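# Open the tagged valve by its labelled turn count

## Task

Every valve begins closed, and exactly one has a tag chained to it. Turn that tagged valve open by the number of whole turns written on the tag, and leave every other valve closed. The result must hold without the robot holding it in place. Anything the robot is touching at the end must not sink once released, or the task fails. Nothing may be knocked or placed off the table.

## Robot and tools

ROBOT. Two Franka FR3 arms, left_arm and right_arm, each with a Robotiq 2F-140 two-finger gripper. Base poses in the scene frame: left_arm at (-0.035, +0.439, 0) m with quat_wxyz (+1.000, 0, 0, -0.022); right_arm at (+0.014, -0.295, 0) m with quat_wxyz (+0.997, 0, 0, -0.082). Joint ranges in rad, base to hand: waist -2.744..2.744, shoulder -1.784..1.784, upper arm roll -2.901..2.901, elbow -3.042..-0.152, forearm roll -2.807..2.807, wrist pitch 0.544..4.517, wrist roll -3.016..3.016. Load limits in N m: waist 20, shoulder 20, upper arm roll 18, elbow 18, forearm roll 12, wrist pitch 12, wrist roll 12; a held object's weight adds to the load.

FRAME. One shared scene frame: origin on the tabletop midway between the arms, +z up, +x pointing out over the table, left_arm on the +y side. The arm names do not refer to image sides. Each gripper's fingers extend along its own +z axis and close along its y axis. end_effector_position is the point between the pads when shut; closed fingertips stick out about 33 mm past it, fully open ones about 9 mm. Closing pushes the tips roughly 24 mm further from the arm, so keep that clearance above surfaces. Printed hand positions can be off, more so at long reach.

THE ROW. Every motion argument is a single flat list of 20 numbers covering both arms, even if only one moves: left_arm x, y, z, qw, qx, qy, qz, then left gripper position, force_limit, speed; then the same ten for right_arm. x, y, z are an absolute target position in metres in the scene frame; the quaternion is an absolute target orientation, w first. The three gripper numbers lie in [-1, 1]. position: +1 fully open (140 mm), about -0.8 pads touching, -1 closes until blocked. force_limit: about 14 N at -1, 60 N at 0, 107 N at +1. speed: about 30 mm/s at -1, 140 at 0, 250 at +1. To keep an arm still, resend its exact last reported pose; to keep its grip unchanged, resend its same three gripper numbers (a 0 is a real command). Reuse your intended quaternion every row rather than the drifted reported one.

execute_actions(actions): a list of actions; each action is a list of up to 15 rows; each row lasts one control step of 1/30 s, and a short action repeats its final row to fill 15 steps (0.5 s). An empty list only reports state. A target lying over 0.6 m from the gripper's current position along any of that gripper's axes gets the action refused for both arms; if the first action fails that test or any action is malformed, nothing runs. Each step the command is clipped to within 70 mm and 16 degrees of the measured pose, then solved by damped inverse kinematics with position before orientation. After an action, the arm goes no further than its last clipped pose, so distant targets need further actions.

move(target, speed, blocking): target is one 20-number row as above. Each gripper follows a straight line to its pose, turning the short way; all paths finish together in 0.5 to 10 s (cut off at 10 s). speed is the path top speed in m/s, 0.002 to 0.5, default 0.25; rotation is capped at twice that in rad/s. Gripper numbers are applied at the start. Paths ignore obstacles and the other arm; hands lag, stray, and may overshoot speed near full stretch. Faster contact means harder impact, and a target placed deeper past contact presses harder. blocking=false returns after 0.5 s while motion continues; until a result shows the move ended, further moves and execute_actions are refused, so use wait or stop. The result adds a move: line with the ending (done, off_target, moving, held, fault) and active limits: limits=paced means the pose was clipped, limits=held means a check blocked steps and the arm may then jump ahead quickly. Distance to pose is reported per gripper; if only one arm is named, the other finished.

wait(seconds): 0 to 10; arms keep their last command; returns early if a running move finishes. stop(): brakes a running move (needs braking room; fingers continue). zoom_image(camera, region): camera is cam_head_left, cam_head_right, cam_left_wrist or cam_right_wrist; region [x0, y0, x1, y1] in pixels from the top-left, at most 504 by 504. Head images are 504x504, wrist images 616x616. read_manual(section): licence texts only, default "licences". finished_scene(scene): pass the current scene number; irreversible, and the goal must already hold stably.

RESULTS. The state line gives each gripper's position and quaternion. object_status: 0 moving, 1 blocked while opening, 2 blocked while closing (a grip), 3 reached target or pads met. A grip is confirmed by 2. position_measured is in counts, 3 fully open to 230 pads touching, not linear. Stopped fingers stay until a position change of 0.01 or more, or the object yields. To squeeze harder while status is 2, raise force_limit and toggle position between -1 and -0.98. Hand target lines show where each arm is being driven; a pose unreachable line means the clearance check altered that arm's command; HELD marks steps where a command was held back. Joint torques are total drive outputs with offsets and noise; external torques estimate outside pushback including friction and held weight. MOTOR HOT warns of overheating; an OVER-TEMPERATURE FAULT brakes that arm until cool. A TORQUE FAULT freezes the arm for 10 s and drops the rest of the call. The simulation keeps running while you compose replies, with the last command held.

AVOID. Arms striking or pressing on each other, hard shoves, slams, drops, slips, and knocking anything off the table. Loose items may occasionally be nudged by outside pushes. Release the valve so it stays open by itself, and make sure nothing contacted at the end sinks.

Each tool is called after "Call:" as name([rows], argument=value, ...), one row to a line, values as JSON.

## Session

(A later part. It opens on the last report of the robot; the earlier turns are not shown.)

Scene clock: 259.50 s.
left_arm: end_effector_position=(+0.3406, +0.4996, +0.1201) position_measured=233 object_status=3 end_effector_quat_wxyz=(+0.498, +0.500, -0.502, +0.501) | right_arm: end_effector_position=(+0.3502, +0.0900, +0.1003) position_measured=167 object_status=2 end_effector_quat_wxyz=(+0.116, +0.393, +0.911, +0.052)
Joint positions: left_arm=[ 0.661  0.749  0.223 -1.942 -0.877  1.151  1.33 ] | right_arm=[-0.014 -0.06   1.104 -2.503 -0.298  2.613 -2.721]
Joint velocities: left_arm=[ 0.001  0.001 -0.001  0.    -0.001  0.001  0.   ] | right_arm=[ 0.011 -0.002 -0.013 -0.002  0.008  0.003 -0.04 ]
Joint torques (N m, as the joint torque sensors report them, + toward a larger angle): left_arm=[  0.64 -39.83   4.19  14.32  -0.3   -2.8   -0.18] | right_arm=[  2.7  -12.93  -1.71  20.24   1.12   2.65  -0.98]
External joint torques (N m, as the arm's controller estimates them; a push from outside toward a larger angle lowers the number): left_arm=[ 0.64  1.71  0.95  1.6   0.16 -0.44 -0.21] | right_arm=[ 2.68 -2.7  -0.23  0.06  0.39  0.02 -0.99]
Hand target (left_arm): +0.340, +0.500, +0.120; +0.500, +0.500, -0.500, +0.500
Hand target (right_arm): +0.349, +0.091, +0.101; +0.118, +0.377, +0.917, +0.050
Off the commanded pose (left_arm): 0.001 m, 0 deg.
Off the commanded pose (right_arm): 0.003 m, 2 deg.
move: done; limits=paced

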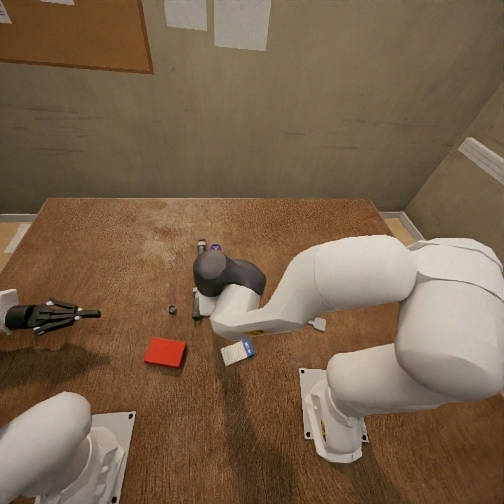

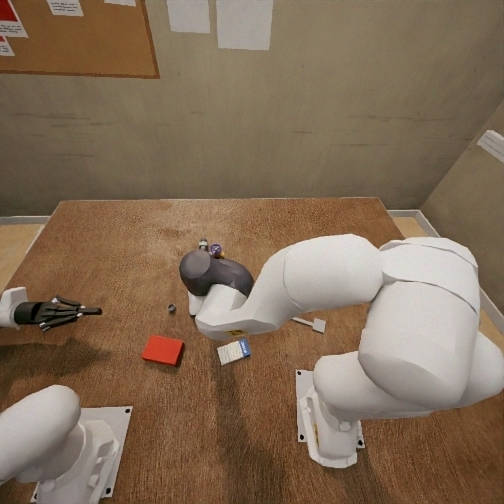

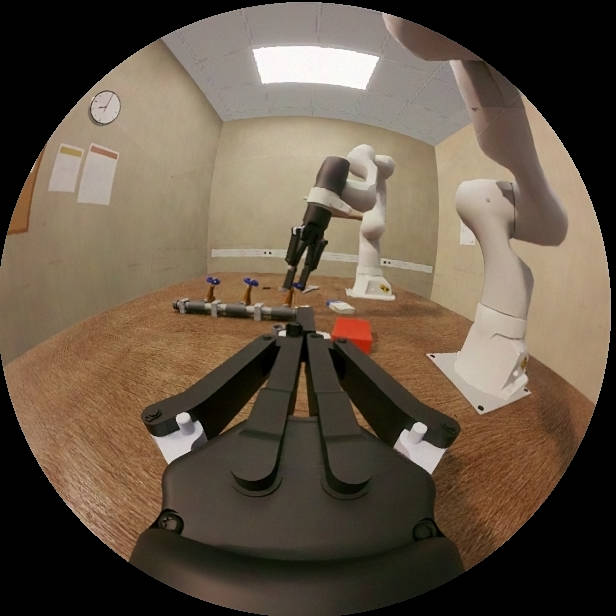

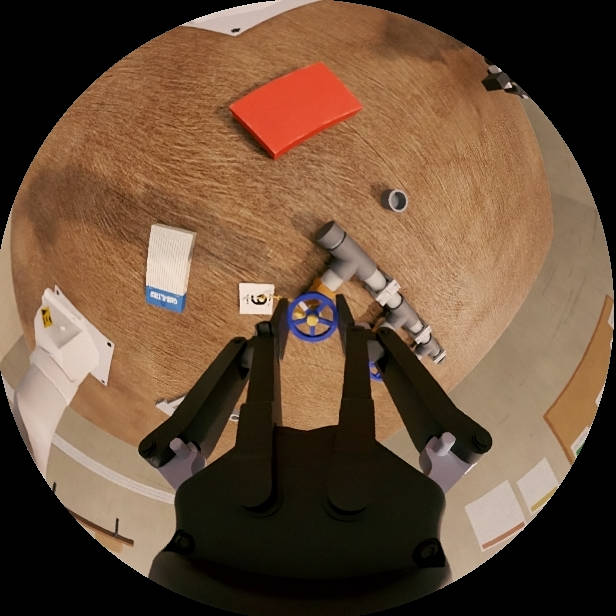

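Call:
move(target=[0.34,0.5,0.12,0.5,0.5,-0.5,0.5,-1,0,0,0.352,0.089,0.102,0,0.9914,0,0.1305,0.15,1,1], speed=0.5)

Call:
move(target=[0.34,0.5,0.12,0.5,0.5,-0.5,0.5,-1,0,0,0.352,0.089,0.102,-0.1294,0.1294,-0.9829,0.017,0.15,1,1], speed=0.5)

Call:
move(target=[0.34,0.5,0.12,0.5,0.5,-0.5,0.5,-1,0,0,0.355,0.085,0.103,-0.1294,0.1294,-0.9829,0.017,-1,1,1], speed=0.5)

Call:
move(target=[0.34,0.5,0.12,0.5,0.5,-0.5,0.5,-1,0,0,0.354,0.088,0.103,0,0.9914,0,0.1305,-1,1,1], speed=0.5)

Call:
move(target=[0.34,0.5,0.12,0.5,0.5,-0.5,0.5,-1,0,0,0.352,0.089,0.103,0.1206,0.3794,0.9159,0.0499,-1,1,1], speed=0.5)

Scene clock: 276.07 s.
left_arm: end_effector_position=(+0.3406, +0.4997, +0.1201) position_measured=233 object_status=3 end_effector_quat_wxyz=(+0.498, +0.500, -0.502, +0.501) | right_arm: end_effector_position=(+0.3574, +0.0838, +0.1050) position_measured=110 object_status=3 end_effector_quat_wxyz=(+0.004, +0.991, +0.001, +0.135)
Joint positions: left_arm=[ 0.661  0.749  0.223 -1.942 -0.877  1.151  1.33 ] | right_arm=[-0.424 -0.775  1.552 -2.45   0.865  2.4   -1.223]
Joint velocities: left_arm=[-0.     0.002  0.001 -0.001  0.001 -0.     0.   ] | right_arm=[-0.001 -0.002 -0.002  0.001  0.002 -0.008  0.023]
Joint torques (N m, as the joint torque sensors report them, + toward a larger angle): left_arm=[  0.72 -39.02   3.76  13.89  -0.32  -2.89  -0.14] | right_arm=[ -0.73  13.79 -20.79  16.89   1.36   2.91   0.33]
External joint torques (N m, as the arm's controller estimates them; a push from outside toward a larger angle lowers the number): left_arm=[ 0.7   2.42  0.49  1.25  0.13 -0.52 -0.16] | right_arm=[-0.65  0.04 -0.73  1.85  0.62 -0.13  0.32]
Hand target (left_arm): +0.340, +0.500, +0.120; +0.500, +0.500, -0.500, +0.500
Hand target (right_arm): +0.357, +0.085, +0.105; +0.003, +0.991, -0.005, +0.134
Off the commanded pose (left_arm): 0.001 m, 0 deg.
Off the commanded pose (right_arm): 0.008 m, 1 deg.
move: off_target (right_arm); limits=paced

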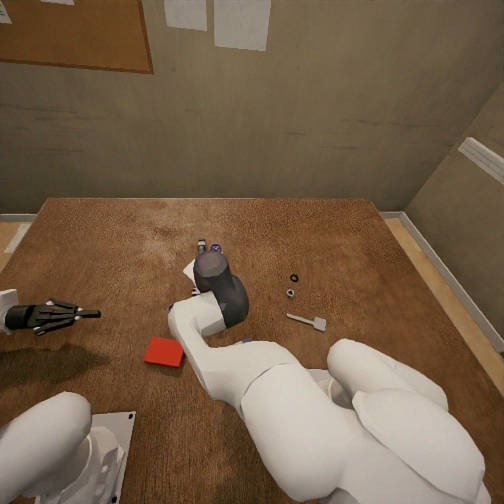

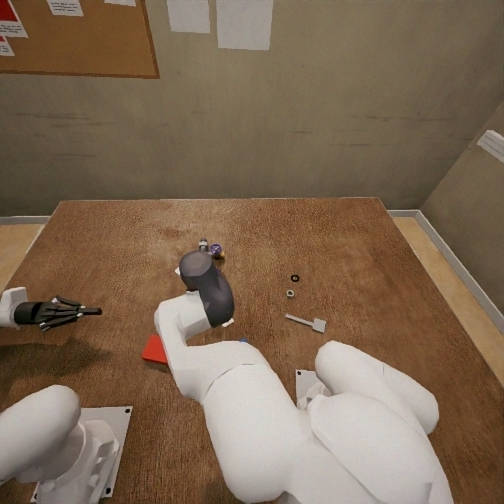

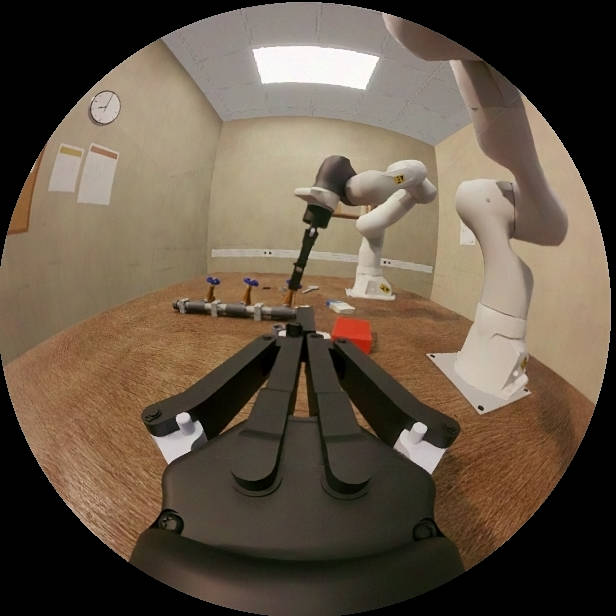

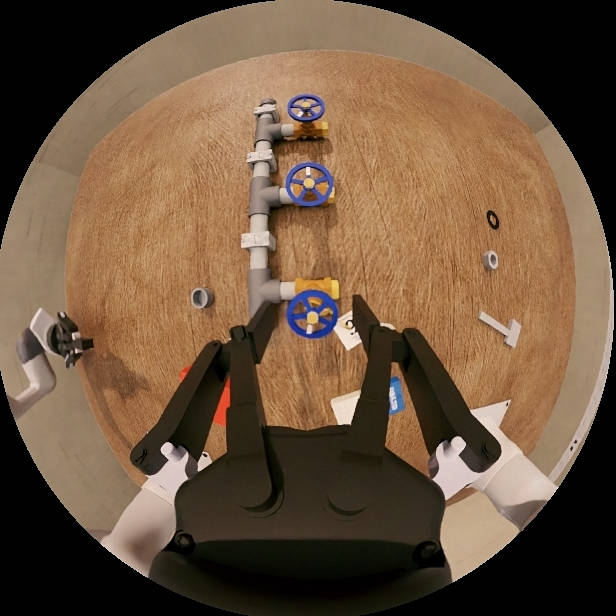

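Scene clock: 280.73 s.
left_arm: end_effector_position=(+0.3406, +0.4997, +0.1201) position_measured=233 object_status=3 end_effector_quat_wxyz=(+0.498, +0.500, -0.502, +0.501) | right_arm: end_effector_position=(+0.3535, +0.0870, +0.1035) position_measured=110 object_status=3 end_effector_quat_wxyz=(+0.131, -0.131, +0.983, -0.017)
Joint positions: left_arm=[ 0.661  0.749  0.223 -1.942 -0.877  1.151  1.33 ] | right_arm=[-0.474 -1.439  1.462 -2.396  1.375  1.857  1.412]
Joint velocities: left_arm=[ 0.001  0.001 -0.003 -0.     0.     0.001  0.001] | right_arm=[ 0.001  0.    -0.     0.001 -0.003 -0.     0.03 ]
Joint torques (N m, as the joint torque sensors report them, + toward a larger angle): left_arm=[  0.63 -39.66   3.36  14.13  -0.26  -2.84  -0.18] | right_arm=[ -0.53  21.48 -31.94   5.47   0.29   2.8    0.16]
External joint torques (N m, as the arm's controller estimates them; a push from outside toward a larger angle lowers the number): left_arm=[ 0.87  1.66  0.32  1.55  0.2  -0.46 -0.2 ] | right_arm=[-0.53  0.82 -3.39  1.25 -0.49 -0.17  0.18]
Hand target (left_arm): +0.340, +0.500, +0.120; +0.500, +0.500, -0.500, +0.500
Hand target (right_arm): +0.354, +0.087, +0.104; +0.131, -0.125, +0.983, -0.017
Off the commanded pose (left_arm): 0.001 m, 0 deg.
Off the commanded pose (right_arm): 0.003 m, 0 deg.
move: done; limits=paced

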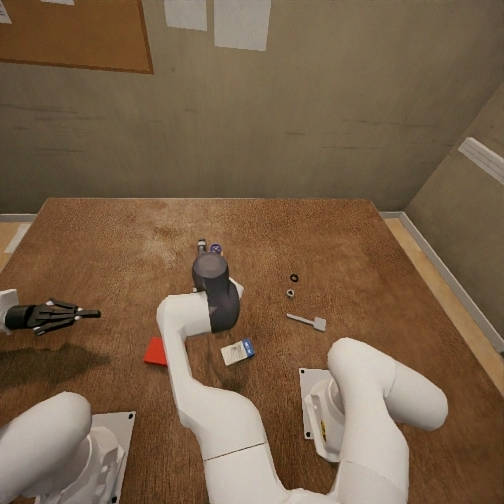

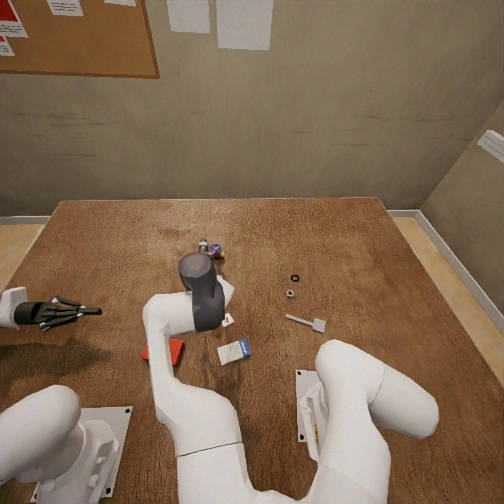

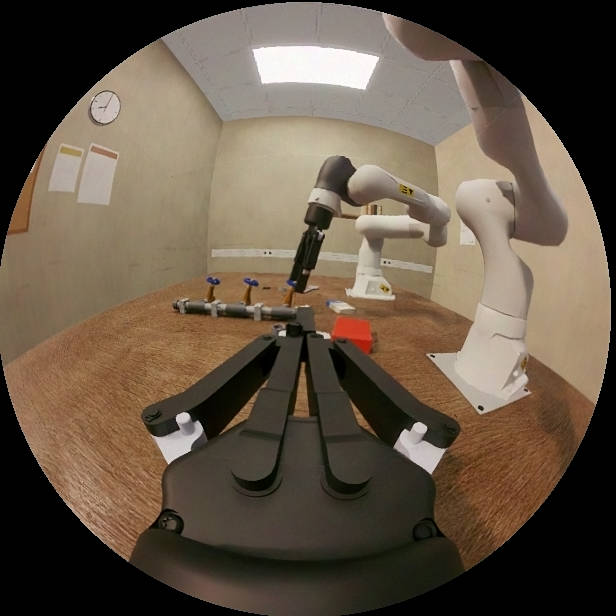

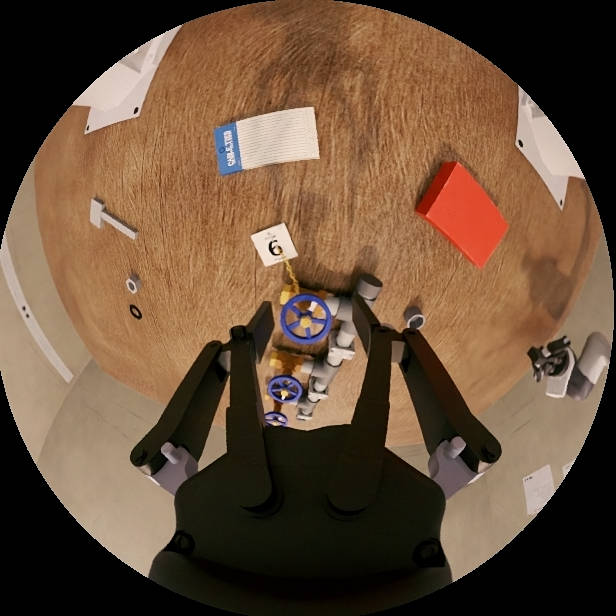

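Scene clock: 281.43 s.
left_arm: end_effector_position=(+0.3406, +0.4997, +0.1201) position_measured=233 object_status=3 end_effector_quat_wxyz=(+0.498, +0.500, -0.502, +0.501) | right_arm: end_effector_position=(+0.3558, +0.0811, +0.1041) position_measured=167 object_status=2 end_effector_quat_wxyz=(+0.130, -0.127, +0.983, -0.020)
Joint positions: left_arm=[ 0.661  0.749  0.223 -1.942 -0.877  1.151  1.33 ] | right_arm=[-0.477 -1.438  1.46  -2.402  1.368  1.858  1.411]
Joint velocities: left_arm=[-0.001 -0.001 -0.001  0.     0.001  0.     0.003] | right_arm=[-0.001 -0.     0.    -0.002  0.    -0.     0.   ]
Joint torques (N m, as the joint torque sensors report them, + toward a larger angle): left_arm=[  0.65 -39.32   4.15  14.25  -0.27  -2.84  -0.14] | right_arm=[ -0.31  23.23 -28.66   6.62   2.42   3.35  -0.1 ]
External joint torques (N m, as the arm's controller estimates them; a push from outside toward a larger angle lowers the number): left_arm=[ 0.74  2.22  0.98  1.55  0.19 -0.46 -0.17] | right_arm=[-0.26  2.72 -0.21  2.38  1.66  0.37 -0.09]
Hand target (left_arm): +0.340, +0.500, +0.120; +0.500, +0.500, -0.500, +0.500
Hand target (right_arm): +0.355, +0.085, +0.103; +0.129, -0.129, +0.983, -0.017
Off the commanded pose (left_arm): 0.001 m, 0 deg.
Off the commanded pose (right_arm): 0.004 m, 0 deg.
move: off_target (right_arm)

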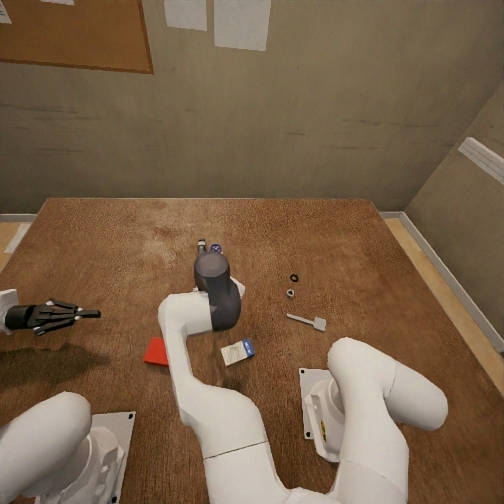

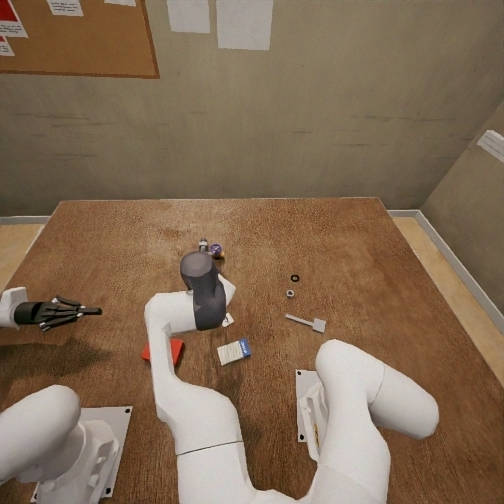

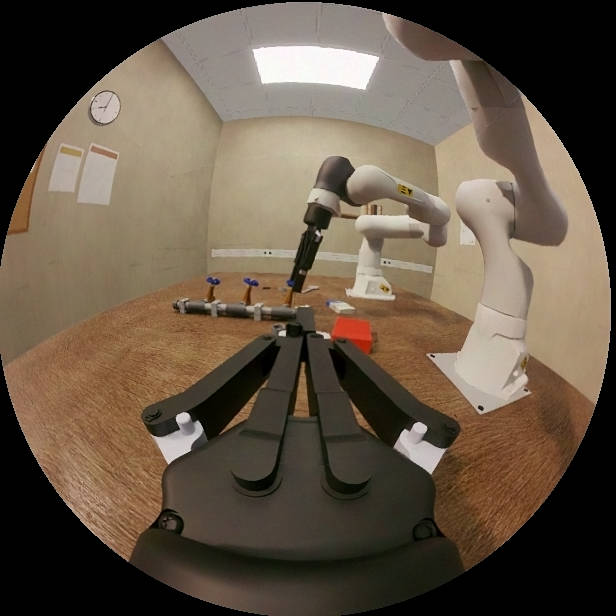

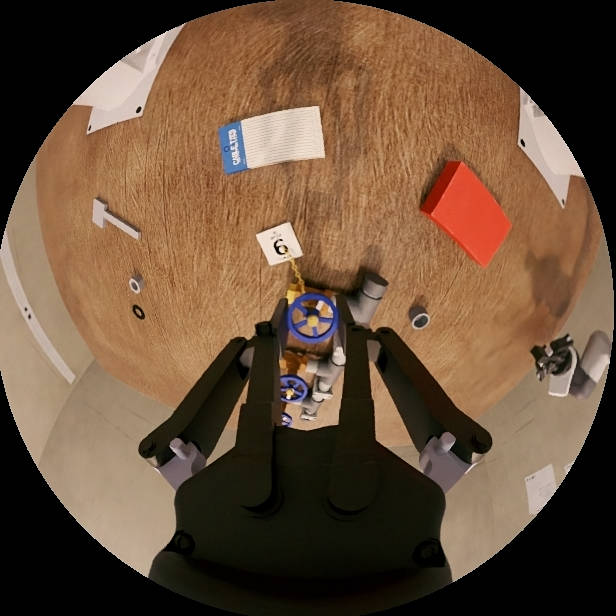

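Scene clock: 286.07 s.
left_arm: end_effector_position=(+0.3407, +0.4997, +0.1201) position_measured=233 object_status=3 end_effector_quat_wxyz=(+0.498, +0.500, -0.502, +0.501) | right_arm: end_effector_position=(+0.3582, +0.0858, +0.1024) position_measured=167 object_status=2 end_effector_quat_wxyz=(+0.000, +0.991, -0.010, +0.131)
Joint positions: left_arm=[ 0.661  0.749  0.223 -1.942 -0.877  1.151  1.33 ] | right_arm=[-0.409 -0.411  1.538 -2.495  0.372  2.599 -0.866]
Joint velocities: left_arm=[ 0.     0.001 -0.001 -0.001  0.001 -0.     0.   ] | right_arm=[ 0.003  0.023 -0.005 -0.002 -0.043  0.009 -0.   ]
Joint torques (N m, as the joint torque sensors report them, + toward a larger angle): left_arm=[  0.94 -39.17   4.22  13.77  -0.26  -2.76  -0.09] | right_arm=[ 7.26 12.33 -7.75 18.22  1.49  3.87 -0.9 ]
External joint torques (N m, as the arm's controller estimates them; a push from outside toward a larger angle lowers the number): left_arm=[ 1.03  2.24  1.06  1.16  0.19 -0.38 -0.12] | right_arm=[ 7.24  5.23  3.44 -0.72  0.77  0.93 -0.91]
Hand target (left_arm): +0.340, +0.500, +0.120; +0.500, +0.500, -0.500, +0.500
Hand target (right_arm): +0.350, +0.092, +0.100; -0.001, +0.992, +0.007, +0.128
Off the commanded pose (left_arm): 0.001 m, 0 deg.
Off the commanded pose (right_arm): 0.005 m, 1 deg.
move: off_target (right_arm); limits=paced

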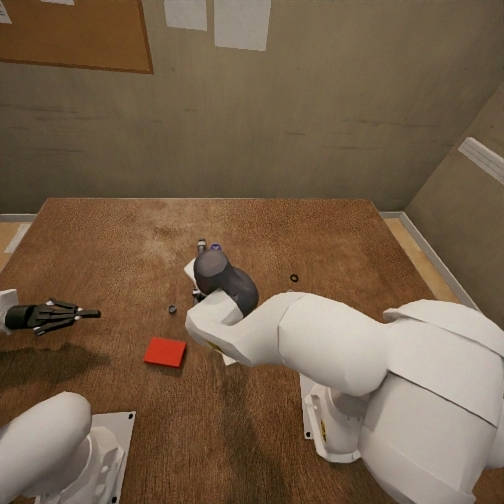

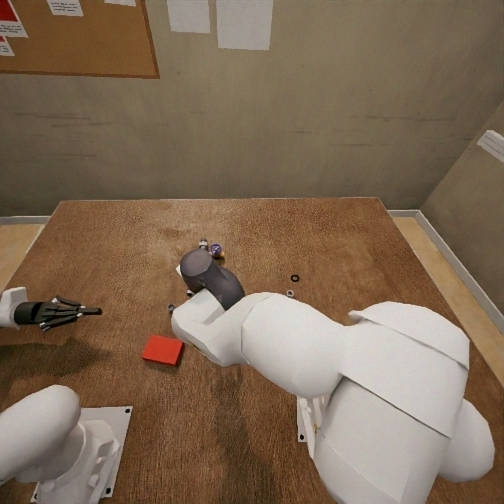

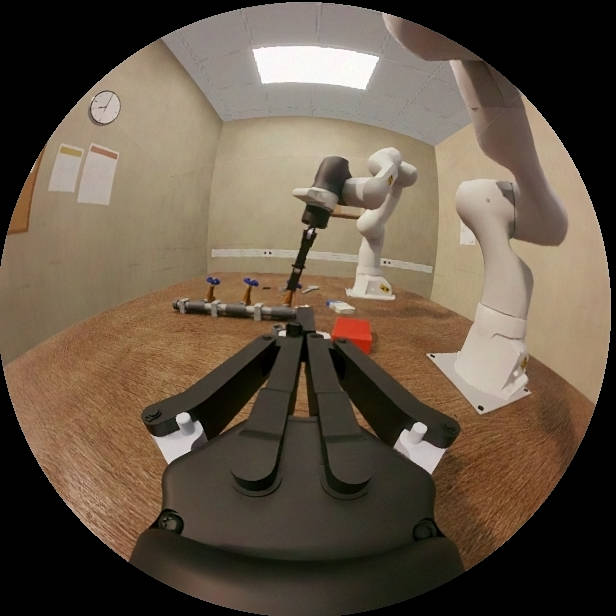

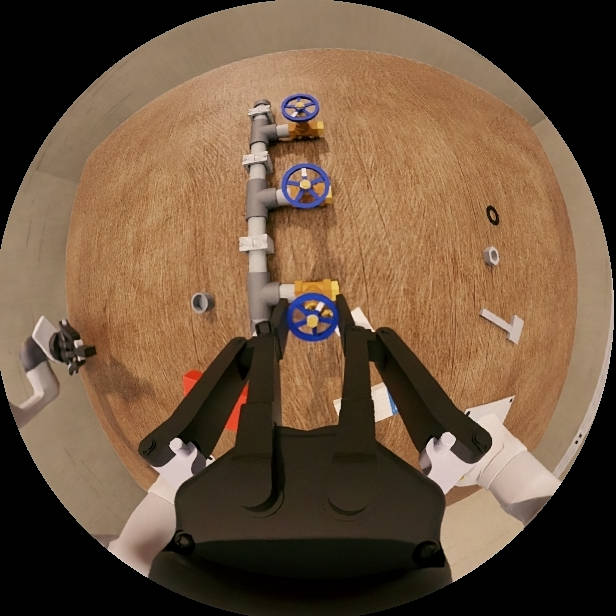

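Scene clock: 290.27 s.
left_arm: end_effector_position=(+0.3407, +0.4997, +0.1201) position_measured=233 object_status=3 end_effector_quat_wxyz=(+0.498, +0.500, -0.502, +0.501) | right_arm: end_effector_position=(+0.3502, +0.0899, +0.1002) position_measured=167 object_status=2 end_effector_quat_wxyz=(+0.116, +0.392, +0.911, +0.052)
Joint positions: left_arm=[ 0.661  0.749  0.223 -1.942 -0.877  1.151  1.33 ] | right_arm=[-0.014 -0.06   1.103 -2.504 -0.298  2.614 -2.722]
Joint velocities: left_arm=[-0.002  0.    -0.001 -0.001  0.001 -0.001  0.001] | right_arm=[ 0.01  -0.002 -0.011 -0.003  0.009  0.004 -0.039]
Joint torques (N m, as the joint torque sensors report them, + toward a larger angle): left_arm=[  1.18 -39.13   4.07  14.65  -0.22  -2.78  -0.09] | right_arm=[  2.8  -13.09  -2.02  21.05   1.15   2.45  -0.96]
External joint torques (N m, as the arm's controller estimates them; a push from outside toward a larger angle lowers the number): left_arm=[ 1.28  2.24  0.9   2.05  0.23 -0.41 -0.12] | right_arm=[ 2.76 -2.85 -0.57  0.9   0.42 -0.18 -0.97]
Hand target (left_arm): +0.340, +0.500, +0.120; +0.500, +0.500, -0.500, +0.500
Hand target (right_arm): +0.349, +0.091, +0.101; +0.118, +0.378, +0.917, +0.050
Off the commanded pose (left_arm): 0.001 m, 0 deg.
Off the commanded pose (right_arm): 0.003 m, 2 deg.
move: done; limits=paced

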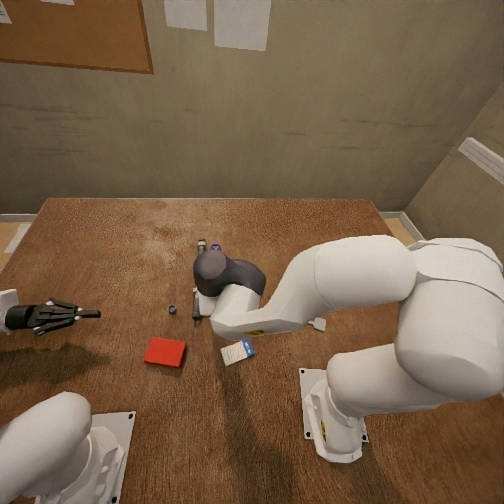

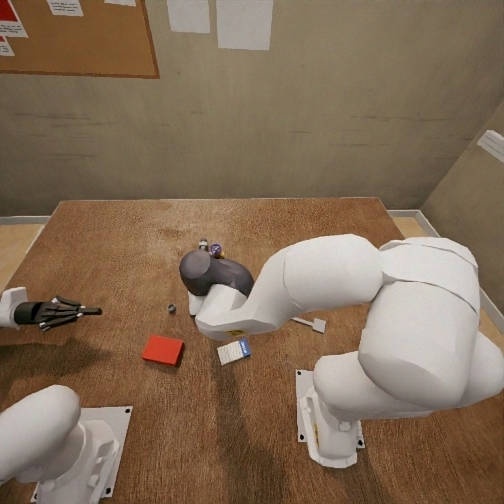

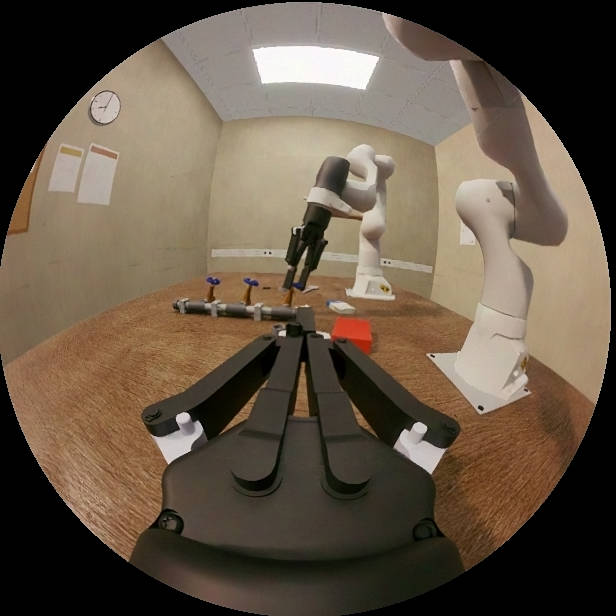

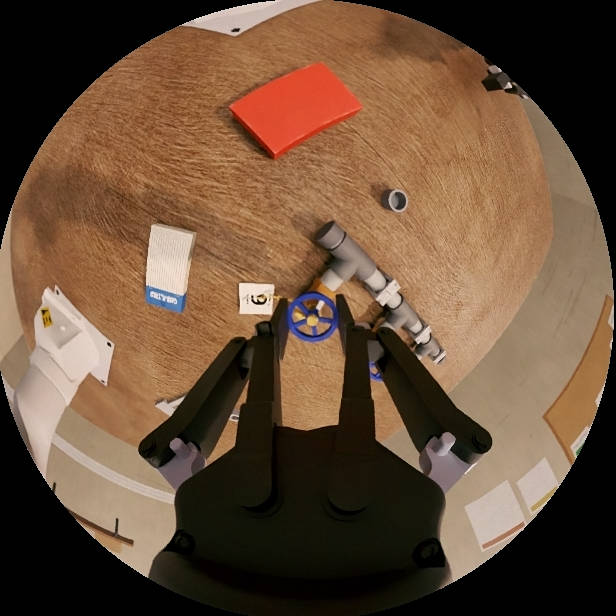

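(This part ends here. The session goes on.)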